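# Move small carton onto the raised block inside tape

## Task

Set the small carton on top of the raised block so that no part of it extends beyond the blue tape outline, leave the large carton where and how it started (disturbing it counts against you), make sure the carton stays there on its own rather than being held by the robot, then release it and pull the tool away.

## Robot and tools

Robot: one six-joint arm (UR-style, shoulder pan, shoulder lift, elbow, wrist 1 to 3) carrying a vacuum tool with four suction cups. The cups point along the cup point's +z axis. Seen from the cup point, cups sit at x = -35 and +35 mm; the pair at y = -70 mm is channel a, the pair at y = +70 mm is channel b. The tool body reaches 148 mm to either side along the cup point's y. The only camera is cam_wrist (504x504), mounted on the wrist.

Frames: the scene frame has its origin on the table surface under the arm's base, +z up, +y to the left when facing along +x. The state line reports the cup point position in metres and its orientation as a wxyz quaternion, plus velocities in m/s and rad/s, all in the scene frame. Reported position gets less accurate at long reach.

execute_actions: takes "actions", a list holding at most one item, and optional "pictures" (boolean). An empty list just reports the state. An action item is {"rows": [...], "steps": n}: rows is a list of 1 to 15 rows, steps is 1 to 15 (default 15), each step lasting 1/30 s; row k drives step k and the final row repeats for any leftover steps. A wait item is {"steps": n} with n up to 300, counted from the previous result, so time spent composing the reply is included. Each row is eight numbers, each in [-1, 1]: dx, dy, dz, rx, ry, rz, suction_a, suction_b. The first six are an offset, not a pose: they are measured in the cup point's own axes from its pose in the most recent result that showed it (or from where it currently is if none has, or for a later call in the same reply). Every row counts from that same reference, not from the row before. Scale: 1.0 equals 0.6 m for dx, dy, dz and 180 degrees for the rotation vector rx, ry, rz. All zeros therefore means return to the reference pose, not stay still. Each step, the commanded pose is clipped to within 100 mm and 16 degrees of the measured pose, so long moves take several calls; check the result's pose and the "Hand target" line. Motion lags commands by about 0.17 s.

Suction values: +1 is full vacuum (about 75 kPa below ambient), fractions request partial vacuum, 0.01 or lower switches the channel off. A channel keeps its last value. Both channels share one pump: an open cup on an active channel robs the other channel.

move: argument "target" is one eight-number row with the same layout, offset reference and scaling as above; the cup point travels a straight path toward that single pose in 0.5 to 10 s (longer paths stop at 10 s). "speed" is the path's top speed in m/s, 0.002 to 0.5 (default 0.25; rotation capped at twice that in rad/s). Optional "stop_force" in N, 9 to 40, ends the path when the wrist sensor feels that much extra resistance along the motion, then backs off two steps and holds; use it with slow speed for approaching surfaces, omit it when lifting away from something, and do not rely on it while rotating. The result adds a "move:" line: done, off_target, moving, held, fault or contact, with limits (paced = pose clipped, held = some steps blocked) and distance to target. Suction values are sent at the start and not waited on.

wait: "seconds" 0 to 10; sends nothing new. zoom_image: "camera" must be "cam_wrist", "region" is [x0, y0, x1, y1] in pixels, top-left origin, at most 504 by 504. read_manual: optional "section" ("licences") returns licence text only. finished_scene: "scene" is the current scene number; it is final.

Gripping: switch a channel on and press both its 36 mm cups flat and fully onto a smooth face; edges, seams or holes leak. suction_measured_a/b show the vacuum reached; part_present_a/b turn 1 at 0.54 and back to 0 below 0.49. Sealed cups compress, holding the part up to 12 mm nearer the tool. To release, set the carton down so it rests, switch both channels off, then rise at least 15 mm. A cup sealed to the table pins the tool; switch that channel off.

Other result lines: "pose unreachable" and HELD mean the clearance check altered or dropped your command. Wrist force and torque are in the cup point's axes, pointing from a contact back into the arm, with a few N offset, noise, and saturation near 50 N. Joint torques are rough. MOTOR HOT warns from 70 °C; at 85 °C the brakes lock until cooled, so avoid holding loads long.

Avoid: the arm is stiff, so commanding even slightly into a firm surface can trigger a fault stop (10 s) at 150 N external force or a joint hitting its load limit (wrist joints 26 N m, others 139 N m, held weight included). Approach slowly, do not slam, drop or drag the cartons, keep clear of the large carton, and never knock anything off the table. Loose objects may occasionally be nudged by an outside push.

Each tool is called after ">>>" in YAML: its name, and indented under it one key for each argument.

## Session

I'll start by looking at the current state.

>>> execute_actions:
  actions: []

Scene clock: 0.00 s of 5300.00 s.
end_effector_position=(+0.4285, +0.0207, +0.4001) suction_measured_a=0.00 part_present_a=0 suction_measured_b=0.00 part_present_b=0 end_effector_quat_wxyz=(-0.002, -0.024, +1.000, -0.001) end_effector_velocity=(-0.000, +0.000, +0.000) end_effector_angular_velocity=(-0.000, -0.000, +0.000)
Joint positions: [-0.316 -1.769  1.733 -1.533 -1.571  1.255]
Joint velocities: [ 0.    -0.001 -0.     0.001 -0.    -0.   ]
Joint torques (N m, as the arm reports them, + toward a larger angle): no reading
Wrist force (N, on the end effector, along its own x y z axes, offset not removed): no reading
Wrist torque (N m, same axes, about the end effector's origin, offset not removed): no reading
Hand target: +0.429, +0.021, +0.400; -0.002, -0.024, +1.000, -0.001

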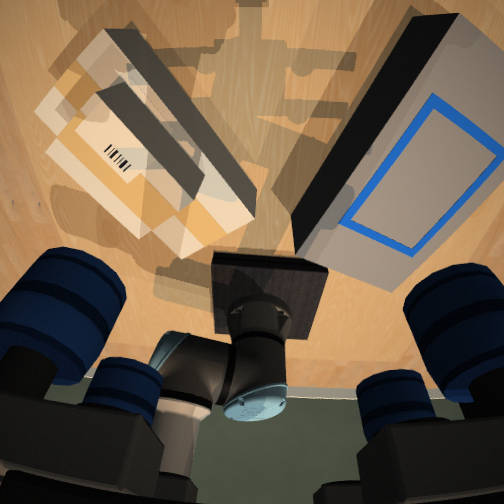

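>>> zoom_image:
  camera: "cam_wrist"
  region: [20, 10, 280, 270]

>>> zoom_image:
  camera: "cam_wrist"
  region: [254, 0, 504, 300]

Region (20, 10, 280, 270) of cam_wrist's 504x504 image, scaled by 1.938, with more detail than that image has.

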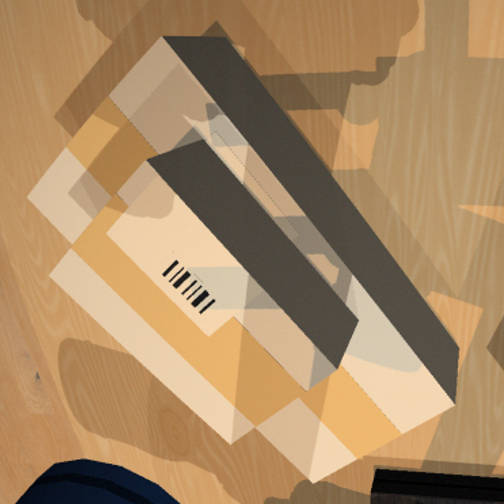

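Region (254, 0, 504, 300) of cam_wrist's 504x504 image, scaled by 1.680, with more detail than that image has.

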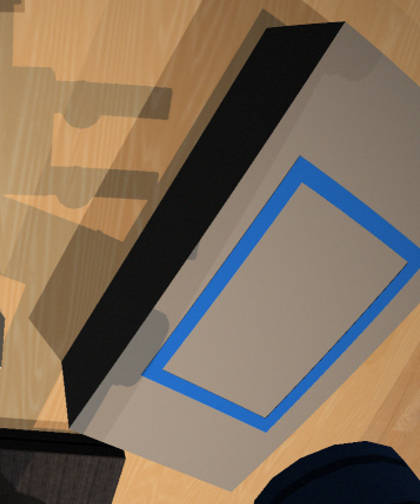

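>>> zoom_image:
  camera: "cam_wrist"
  region: [0, 230, 252, 482]

>>> zoom_image:
  camera: "cam_wrist"
  region: [252, 230, 504, 482]

Region (0, 230, 252, 482) of cam_wrist's 504x504 image, scaled by 2.000, with more detail than that image has.

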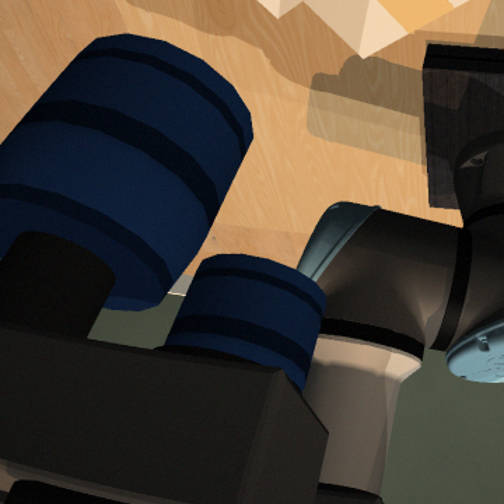

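Region (252, 230, 504, 482) of cam_wrist's 504x504 image, scaled by 2.000, with more detail than that image has.

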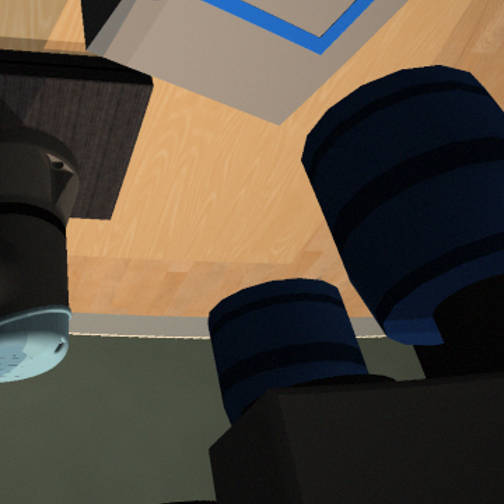

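>>> move:
  target: [-0.033, 0.158, 0.1667, 0, 0, -0.2156, 0, 0]
  speed: 0.3

Scene clock: 117.77 s of 5300.00 s.
end_effector_position=(+0.4436, +0.1159, +0.3001) suction_measured_a=0.00 part_present_a=0 suction_measured_b=0.00 part_present_b=0 end_effector_quat_wxyz=(-0.002, -0.354, +0.935, -0.000) end_effector_velocity=(+0.001, +0.001, -0.001) end_effector_angular_velocity=(+0.000, -0.003, +0.009)
Joint positions: [-0.087 -1.67   1.907 -1.805 -1.571  0.807]
Joint velocities: [ 0.002  0.002  0.002 -0.007  0.    -0.008]
Joint torques (N m, as the arm reports them, + toward a larger angle): [ 10.24 -11.23 -18.81  -5.82   2.15  -2.87]
Wrist force (N, on the end effector, along its own x y z axes, offset not removed): [-2.1 -4.9 3.0]
Wrist torque (N m, same axes, about the end effector's origin, offset not removed): [-0.63 0.43 0.00]
Hand target: +0.444, +0.116, +0.300; -0.002, -0.354, +0.935, -0.000
Off the commanded pose: 0.000 m, 0 deg.
After step 90, 113.10 s passed at rest.
move: done

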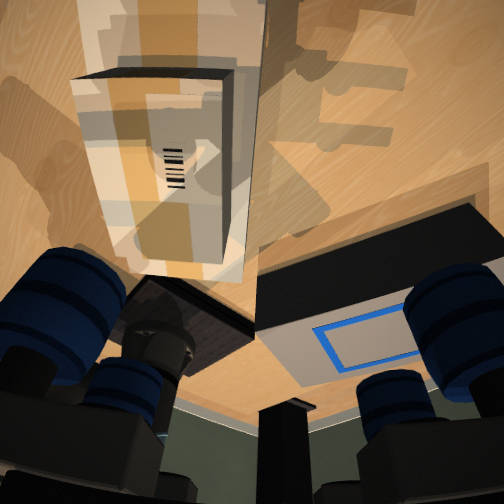

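>>> zoom_image:
  camera: "cam_wrist"
  region: [50, 40, 290, 300]

Region (50, 40, 290, 300) of cam_wrist's 504x504 image, scaled by 1.938, with more detail than that image has; it fills the left 465 columns of this view, and the rest is white.

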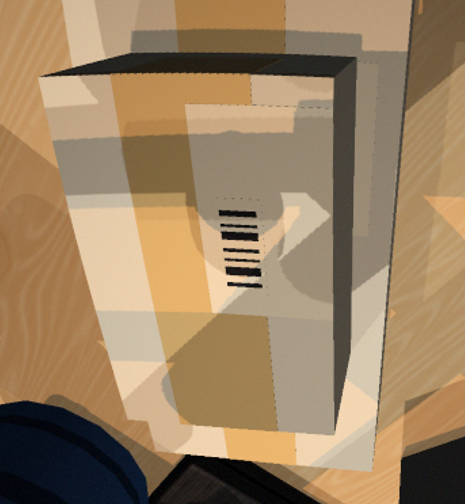

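>>> zoom_image:
  camera: "cam_wrist"
  region: [60, 50, 250, 110]

>>> zoom_image:
  camera: "cam_wrist"
  region: [100, 210, 260, 300]

Region (60, 50, 250, 110) of cam_wrist's 504x504 image, scaled by 2.653, with more detail than that image has; it fills the top 159 rows of this view, and the rest is white.

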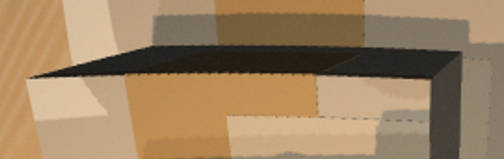

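Region (100, 210, 260, 300) of cam_wrist's 504x504 image, scaled by 3.150, with more detail than that image has; it fills the top 284 rows of this view, and the rest is white.

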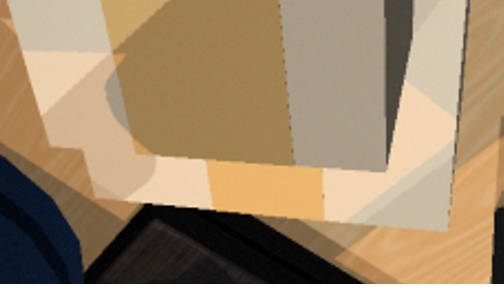

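>>> zoom_image:
  camera: "cam_wrist"
  region: [244, 140, 504, 400]

>>> zoom_image:
  camera: "cam_wrist"
  region: [60, 0, 290, 100]

Region (244, 140, 504, 400) of cam_wrist's 504x504 image, scaled by 1.938, with more detail than that image has.

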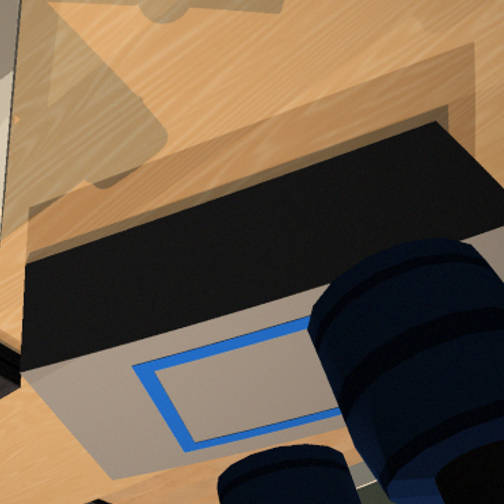

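Region (60, 0, 290, 100) of cam_wrist's 504x504 image, scaled by 2.191, with more detail than that image has; it fills the top 219 rows of this view, and the rest is white.

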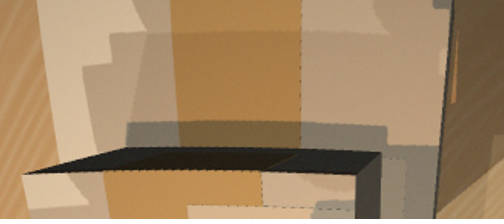

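>>> zoom_image:
  camera: "cam_wrist"
  region: [64, 60, 154, 95]

>>> zoom_image:
  camera: "cam_wrist"
  region: [154, 60, 244, 95]

Region (64, 60, 154, 95) of cam_wrist's 504x504 image, scaled by 5.600, with more detail than that image has.

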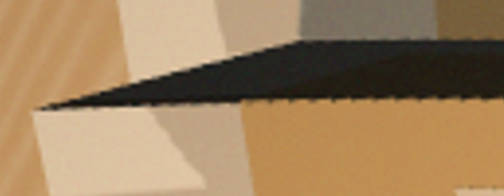

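Region (154, 60, 244, 95) of cam_wrist's 504x504 image, scaled by 5.600, with more detail than that image has.

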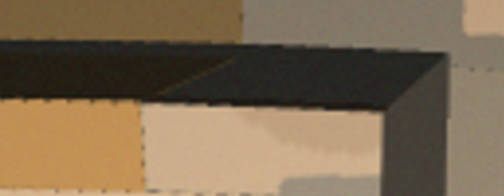

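>>> move:
  target: [-0.0183, 0.03, 0.15, 0, 0, 0.0033, 0, 0]
  speed: 0.2

Scene clock: 238.80 s of 5300.00 s.
end_effector_position=(+0.4397, +0.1364, +0.2104) suction_measured_a=0.00 part_present_a=0 suction_measured_b=0.00 part_present_b=0 end_effector_quat_wxyz=(-0.002, -0.349, +0.937, -0.000) end_effector_velocity=(+0.001, +0.001, -0.002) end_effector_angular_velocity=(-0.000, -0.002, +0.000)
Joint positions: [-0.04  -1.583  2.071 -2.056 -1.571  0.865]
Joint velocities: [ 0.002  0.004  0.004 -0.01  -0.     0.002]
Joint torques (N m, as the arm reports them, + toward a larger angle): [ 10.8  -14.11 -17.5   -5.54  -2.29   2.39]
Wrist force (N, on the end effector, along its own x y z axes, offset not removed): [-0.1 -3.3 2.6]
Wrist torque (N m, same axes, about the end effector's origin, offset not removed): [-0.39 0.09 -0.01]
Hand target: +0.440, +0.136, +0.210; -0.002, -0.349, +0.937, -0.000
Off the commanded pose: 0.000 m, 0 deg.
After step 90, 117.00 s passed at rest.
move: done

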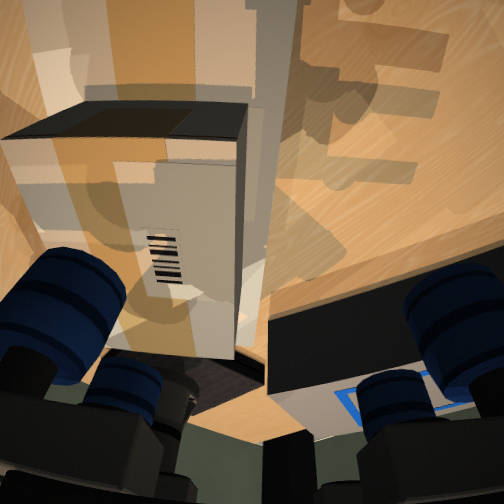

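>>> zoom_image:
  camera: "cam_wrist"
  region: [0, 80, 270, 200]

>>> zoom_image:
  camera: "cam_wrist"
  region: [90, 260, 280, 380]

Region (0, 80, 270, 200) of cam_wrist's 504x504 image, scaled by 1.867, with more detail than that image has.

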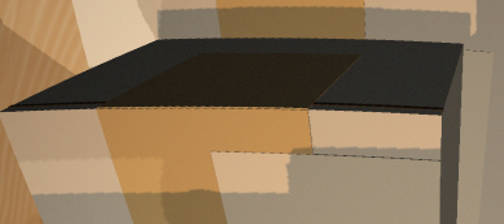

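Region (90, 260, 280, 380) of cam_wrist's 504x504 image, scaled by 2.653, with more detail than that image has; it fills the top 318 rows of this view, and the rest is white.

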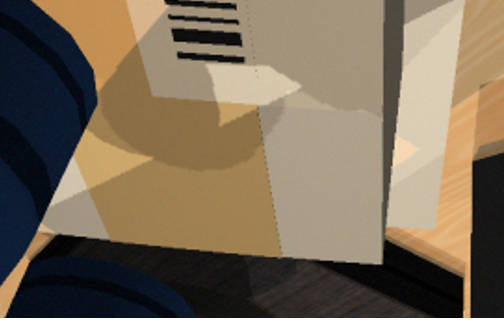

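>>> move:
  target: [0.003, 0, 0.07, 0, 0, 0, 0, 1]
  speed: 0.05
  stop_force: 15

Scene clock: 264.37 s of 5300.00 s.
end_effector_position=(+0.4382, +0.1352, +0.1686) suction_measured_a=0.00 part_present_a=0 suction_measured_b=0.74 part_present_b=1 end_effector_quat_wxyz=(-0.002, -0.349, +0.937, -0.000) end_effector_velocity=(+0.000, -0.000, -0.002) end_effector_angular_velocity=(-0.000, -0.002, +0.000)
Joint positions: [-0.042 -1.527  2.139 -2.18  -1.571  0.862]
Joint velocities: [ 0.     0.003  0.003 -0.007 -0.001 -0.   ]
Joint torques (N m, as the arm reports them, + toward a larger angle): [-11.71 -15.2  -19.3   -6.21  -1.27  -2.34]
Wrist force (N, on the end effector, along its own x y z axes, offset not removed): [-0.2 3.7 7.7]
Wrist torque (N m, same axes, about the end effector's origin, offset not removed): [0.92 0.19 -0.20]
Hand target: +0.438, +0.135, +0.168; -0.002, -0.349, +0.937, -0.000
Off the commanded pose: 0.000 m, 0 deg.
After step 90, 21.33 s passed at rest.
move: done

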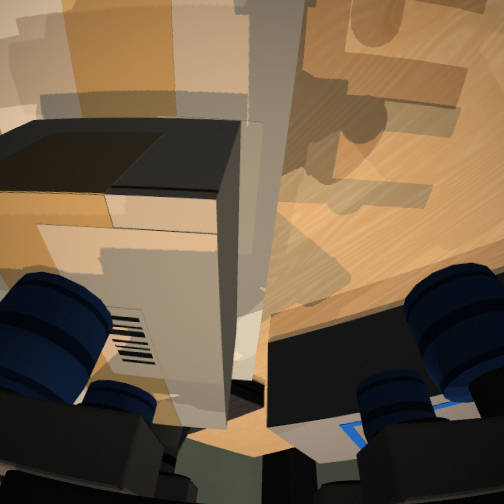

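>>> move:
  target: [0, 0, -0.135, 0, 0, 0, 0, 1]
  speed: 0.15

>>> move:
  target: [0.5263, -0.4467, 0, 0, 0, 0.3294, 0, 1]
  speed: 0.28

Scene clock: 297.23 s of 5300.00 s.
end_effector_position=(+0.4384, +0.1354, +0.2493) suction_measured_a=0.00 part_present_a=0 suction_measured_b=0.91 part_present_b=1 end_effector_quat_wxyz=(-0.002, -0.349, +0.937, -0.000) end_effector_velocity=(+0.000, -0.000, +0.002) end_effector_angular_velocity=(-0.000, -0.001, -0.000)
Joint positions: [-0.042 -1.63   2.006 -1.945 -1.571  0.862]
Joint velocities: [-0.    -0.002 -0.004  0.005 -0.     0.   ]
Joint torques (N m, as the arm reports them, + toward a larger angle): [-11.9  -41.86 -36.63  -1.     0.5   -1.81]
Wrist force (N, on the end effector, along its own x y z axes, offset not removed): [-1.7 -1.2 5.2]
Wrist torque (N m, same axes, about the end effector's origin, offset not removed): [0.21 0.39 -0.04]
Hand target: +0.438, +0.135, +0.250; -0.002, -0.349, +0.937, -0.000
Off the commanded pose: 0.000 m, 0 deg.
After step 100, 28.43 s passed at rest.
move: done

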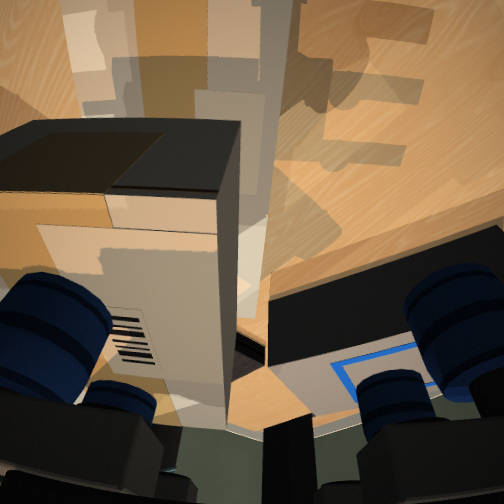

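Scene clock: 299.70 s of 5300.00 s.
end_effector_position=(+0.3748, -0.2733, +0.2500) suction_measured_a=0.00 part_present_a=0 suction_measured_b=0.91 part_present_b=1 end_effector_quat_wxyz=(-0.001, +0.160, +0.987, -0.000) end_effector_velocity=(+0.001, -0.002, +0.000) end_effector_angular_velocity=(-0.002, -0.001, -0.003)
Joint positions: [-0.968 -1.616  1.994 -1.945 -1.571  0.97 ]
Joint velocities: [-0.002  0.003 -0.003 -0.003 -0.     0.001]
Joint torques (N m, as the arm reports them, + toward a larger angle): [ -9.94 -15.05 -36.34  -6.2    2.55   2.41]
Wrist force (N, on the end effector, along its own x y z axes, offset not removed): [2.6 -1.7 4.2]
Wrist torque (N m, same axes, about the end effector's origin, offset not removed): [-0.05 -0.48 0.02]
Hand target: +0.375, -0.273, +0.250; -0.001, +0.160, +0.987, -0.000
Off the commanded pose: 0.001 m, 0 deg.
move: done

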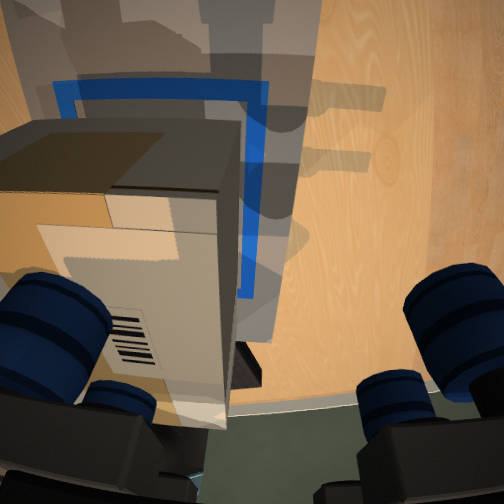

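>>> zoom_image:
  camera: "cam_wrist"
  region: [20, 60, 160, 140]

>>> zoom_image:
  camera: "cam_wrist"
  region: [190, 60, 330, 210]

>>> zoom_image:
  camera: "cam_wrist"
  region: [190, 250, 310, 440]

Region (20, 60, 160, 140) of cam_wrist's 504x504 image, scaled by 3.600, with more detail than that image has; it fills the top 288 rows of this view, and the rest is white.

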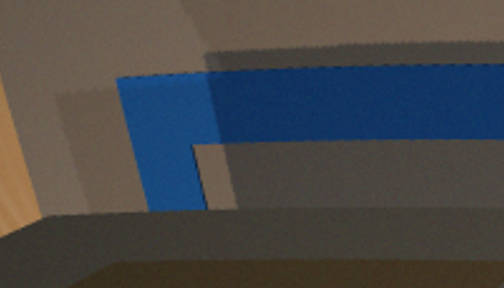

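Region (190, 60, 330, 210) of cam_wrist's 504x504 image, scaled by 3.360, with more detail than that image has; it fills the left 470 columns of this view, and the rest is white.

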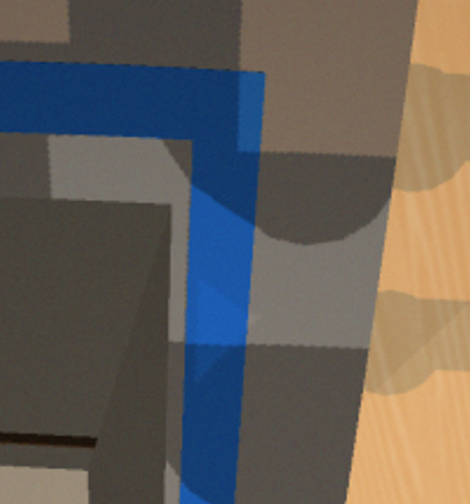

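Region (190, 250, 310, 440) of cam_wrist's 504x504 image, scaled by 2.653, with more detail than that image has; it fills the left 318 columns of this view, and the rest is white.

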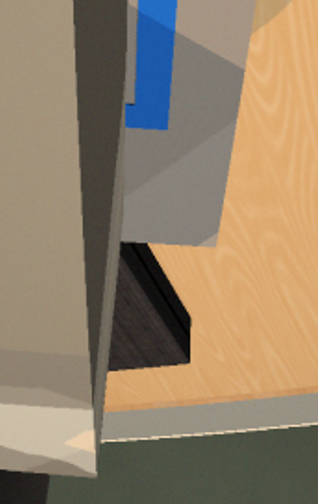

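>>> move:
  target: [0.0283, 0.0205, 0.092, 0, 0, 0, 0, 1]
  speed: 0.12

Scene clock: 326.87 s of 5300.00 s.
end_effector_position=(+0.3625, -0.2563, +0.1951) suction_measured_a=0.00 part_present_a=0 suction_measured_b=0.91 part_present_b=1 end_effector_quat_wxyz=(-0.001, +0.160, +0.987, -0.000) end_effector_velocity=(-0.000, +0.001, -0.003) end_effector_angular_velocity=(+0.002, +0.000, +0.000)
Joint positions: [-0.967 -1.602  2.136 -2.102 -1.571  0.972]
Joint velocities: [ 0.     0.002  0.005 -0.005  0.001  0.   ]
Joint torques (N m, as the arm reports them, + toward a larger angle): [ 11.14 -12.91 -19.42  -6.21  -1.45   2.26]
Wrist force (N, on the end effector, along its own x y z axes, offset not removed): [0.5 -3.6 7.9]
Wrist torque (N m, same axes, about the end effector's origin, offset not removed): [-0.38 -0.05 -0.18]
Hand target: +0.362, -0.256, +0.195; -0.001, +0.160, +0.987, -0.000
Off the commanded pose: 0.000 m, 0 deg.
After step 90, 23.17 s passed at rest.
move: done

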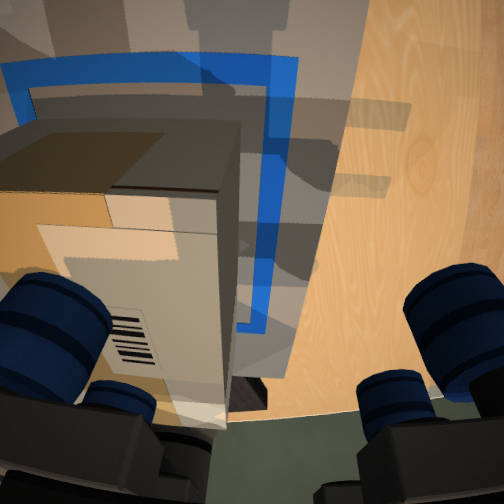

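>>> zoom_image:
  camera: "cam_wrist"
  region: [0, 40, 120, 140]

>>> zoom_image:
  camera: "cam_wrist"
  region: [210, 40, 330, 140]

>>> zoom_image:
  camera: "cam_wrist"
  region: [200, 290, 300, 390]

Region (0, 40, 120, 140) of cam_wrist's 504x504 image, scaled by 4.200, with more detail than that image has.

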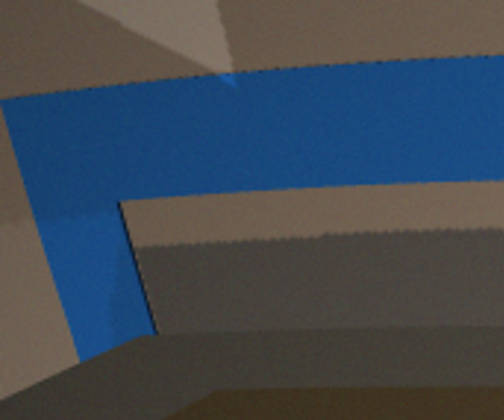

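Region (210, 40, 330, 140) of cam_wrist's 504x504 image, scaled by 4.200, with more detail than that image has.

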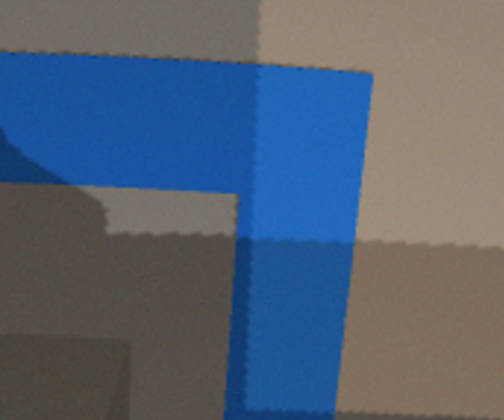

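Region (200, 290, 300, 390) of cam_wrist's 504x504 image, scaled by 5.040, with more detail than that image has.

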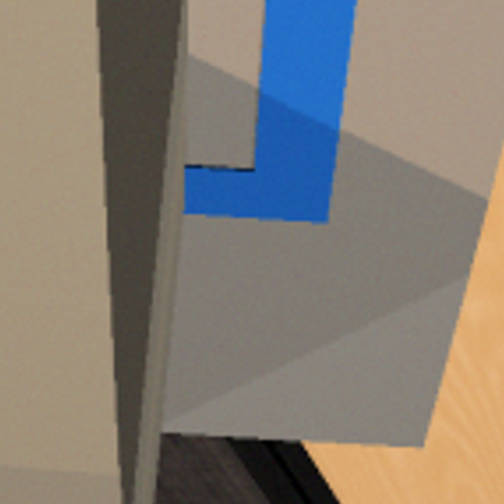

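>>> move:
  target: [-0.0067, -0.0027, 0.0117, 0, 0, 0, 0, 1]
  speed: 0.04

>>> move:
  target: [0, 0, 0.02, 0, 0, 0, 0, 1]
  speed: 0.006
  stop_force: 10

Scene clock: 370.33 s of 5300.00 s.
end_effector_position=(+0.3657, -0.2590, +0.1882) suction_measured_a=0.00 part_present_a=0 suction_measured_b=0.91 part_present_b=1 end_effector_quat_wxyz=(-0.001, +0.160, +0.987, -0.000) end_effector_velocity=(+0.001, +0.000, -0.002) end_effector_angular_velocity=(+0.001, -0.000, +0.002)
Joint positions: [-0.965 -1.581  2.136 -2.123 -1.571  0.974]
Joint velocities: [ 0.002  0.005  0.    -0.004  0.001  0.   ]
Joint torques (N m, as the arm reports them, + toward a larger angle): [  9.77 -16.43 -22.89  -6.32  -1.4    2.  ]
Wrist force (N, on the end effector, along its own x y z axes, offset not removed): [2.7 0.4 4.2]
Wrist torque (N m, same axes, about the end effector's origin, offset not removed): [0.41 -0.29 0.19]
Hand target: +0.366, -0.259, +0.188; -0.001, +0.160, +0.987, -0.000
Off the commanded pose: 0.000 m, 0 deg.
After step 90, 39.73 s passed at rest.
move: done

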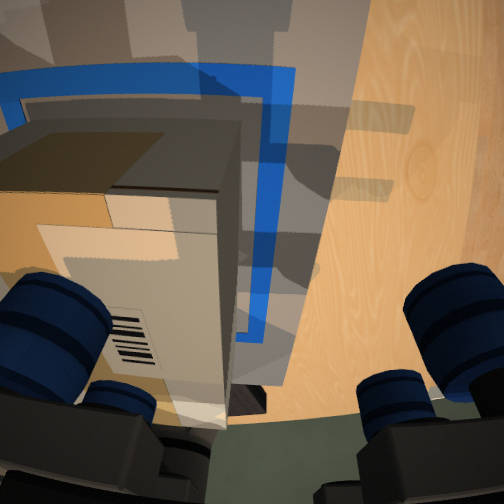

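Scene clock: 371.87 s of 5300.00 s.
end_effector_position=(+0.3657, -0.2590, +0.1813) suction_measured_a=0.00 part_present_a=0 suction_measured_b=0.91 part_present_b=1 end_effector_quat_wxyz=(-0.001, +0.160, +0.987, -0.000) end_effector_velocity=(-0.001, -0.000, +0.002) end_effector_angular_velocity=(+0.000, +0.000, -0.001)
Joint positions: [-0.965 -1.571  2.147 -2.144 -1.571  0.974]
Joint velocities: [-0.001 -0.004 -0.002  0.006 -0.    -0.   ]
Joint torques (N m, as the arm reports them, + toward a larger angle): [  2.35 -28.73 -22.11   0.25  -1.44   0.93]
Wrist force (N, on the end effector, along its own x y z axes, offset not removed): [6.4 1.2 -30.7]
Wrist torque (N m, same axes, about the end effector's origin, offset not removed): [-2.18 -0.75 -0.45]
Hand target: +0.366, -0.259, +0.182; -0.001, +0.160, +0.987, -0.000
Off the commanded pose: 0.005 m, 0 deg.
move: contact

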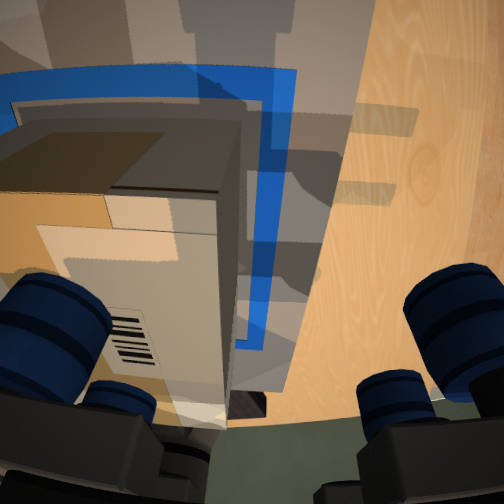

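>>> execute_actions:
  actions:
    - {"rows": [[0, 0, -0.002, 0, 0, 0, 0, 0]], "steps": 12}
  pictures: false

Scene clock: 375.63 s of 5300.00 s.
end_effector_position=(+0.3657, -0.2590, +0.1825) suction_measured_a=0.00 part_present_a=0 suction_measured_b=0.00 part_present_b=0 end_effector_quat_wxyz=(-0.001, +0.160, +0.987, -0.000) end_effector_velocity=(-0.000, -0.000, -0.000) end_effector_angular_velocity=(+0.000, +0.002, +0.000)
Joint positions: [-0.965 -1.573  2.145 -2.14  -1.571  0.974]
Joint velocities: [ 0.     0.001 -0.     0.001 -0.001  0.   ]
Joint torques (N m, as the arm reports them, + toward a larger angle): [  2.47 -30.06 -23.47   0.36  -1.44   1.11]
Wrist force (N, on the end effector, along its own x y z axes, offset not removed): [2.6 3.4 -22.7]
Wrist torque (N m, same axes, about the end effector's origin, offset not removed): [-1.41 -0.26 0.08]
Hand target: +0.366, -0.259, +0.182; -0.001, +0.160, +0.987, -0.000
Off the commanded pose: 0.000 m, 0 deg.
Steps of this call (steps 1 to 90: nothing new was sent; then 0.37 s passed at rest; steps 91 to 102: all 12 steps of this action). Readings (end_effector_position | what the end effector reports):
91: (+0.3657, -0.2591, +0.1816) | suction_measured_a=0.00 part_present_a=0 suction_measured_b=0.64 part_present_b=1
92: (+0.3657, -0.2591, +0.1818) | suction_measured_a=0.00 part_present_a=0 suction_measured_b=0.08 part_present_b=0
94: (+0.3657, -0.2591, +0.1822) | suction_measured_a=0.00 part_present_a=0 suction_measured_b=0.00 part_present_b=0
98: (+0.3657, -0.2591, +0.1824) | suction_measured_a=0.00 part_present_a=0 suction_measured_b=0.00 part_present_b=0
102: the state above

>>> move:
  target: [0, 0, -0.25, 0, 0, 0, 0, 0]
  speed: 0.25

Scene clock: 378.60 s of 5300.00 s.
end_effector_position=(+0.3659, -0.2590, +0.3322) suction_measured_a=0.00 part_present_a=0 suction_measured_b=0.00 part_present_b=0 end_effector_quat_wxyz=(-0.001, +0.160, +0.987, -0.000) end_effector_velocity=(+0.000, +0.000, +0.003) end_effector_angular_velocity=(-0.000, -0.001, -0.000)
Joint positions: [-0.965 -1.709  1.86  -1.718 -1.571  0.974]
Joint velocities: [ 0.    -0.001 -0.006  0.008  0.     0.   ]
Joint torques (N m, as the arm reports them, + toward a larger angle): [-11.04 -35.85 -37.17  -1.27  -2.05  -2.46]
Wrist force (N, on the end effector, along its own x y z axes, offset not removed): [4.6 -0.3 0.1]
Wrist torque (N m, same axes, about the end effector's origin, offset not removed): [-0.27 -0.70 -0.06]
Hand target: +0.366, -0.259, +0.332; -0.001, +0.160, +0.987, -0.000
Off the commanded pose: 0.000 m, 0 deg.
move: done

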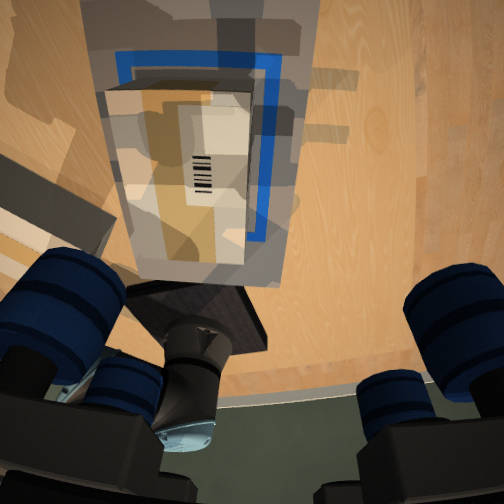

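>>> zoom_image:
  camera: "cam_wrist"
  region: [80, 30, 320, 300]

Region (80, 30, 320, 300) of cam_wrist's 504x504 image, scaled by 1.867, with more detail than that image has.

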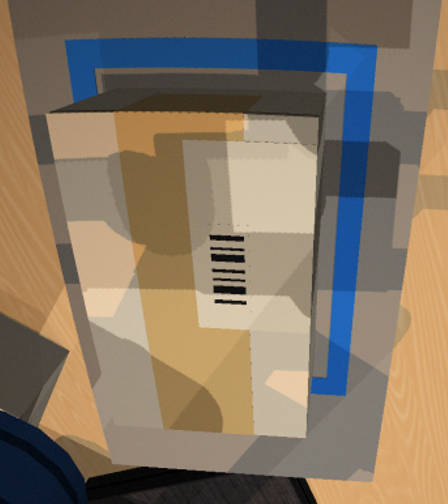

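The carton sits inside the outline with even margins, and the tool is clear.

>>> finished_scene:
  scene: 1

The scene is finished: the task was done.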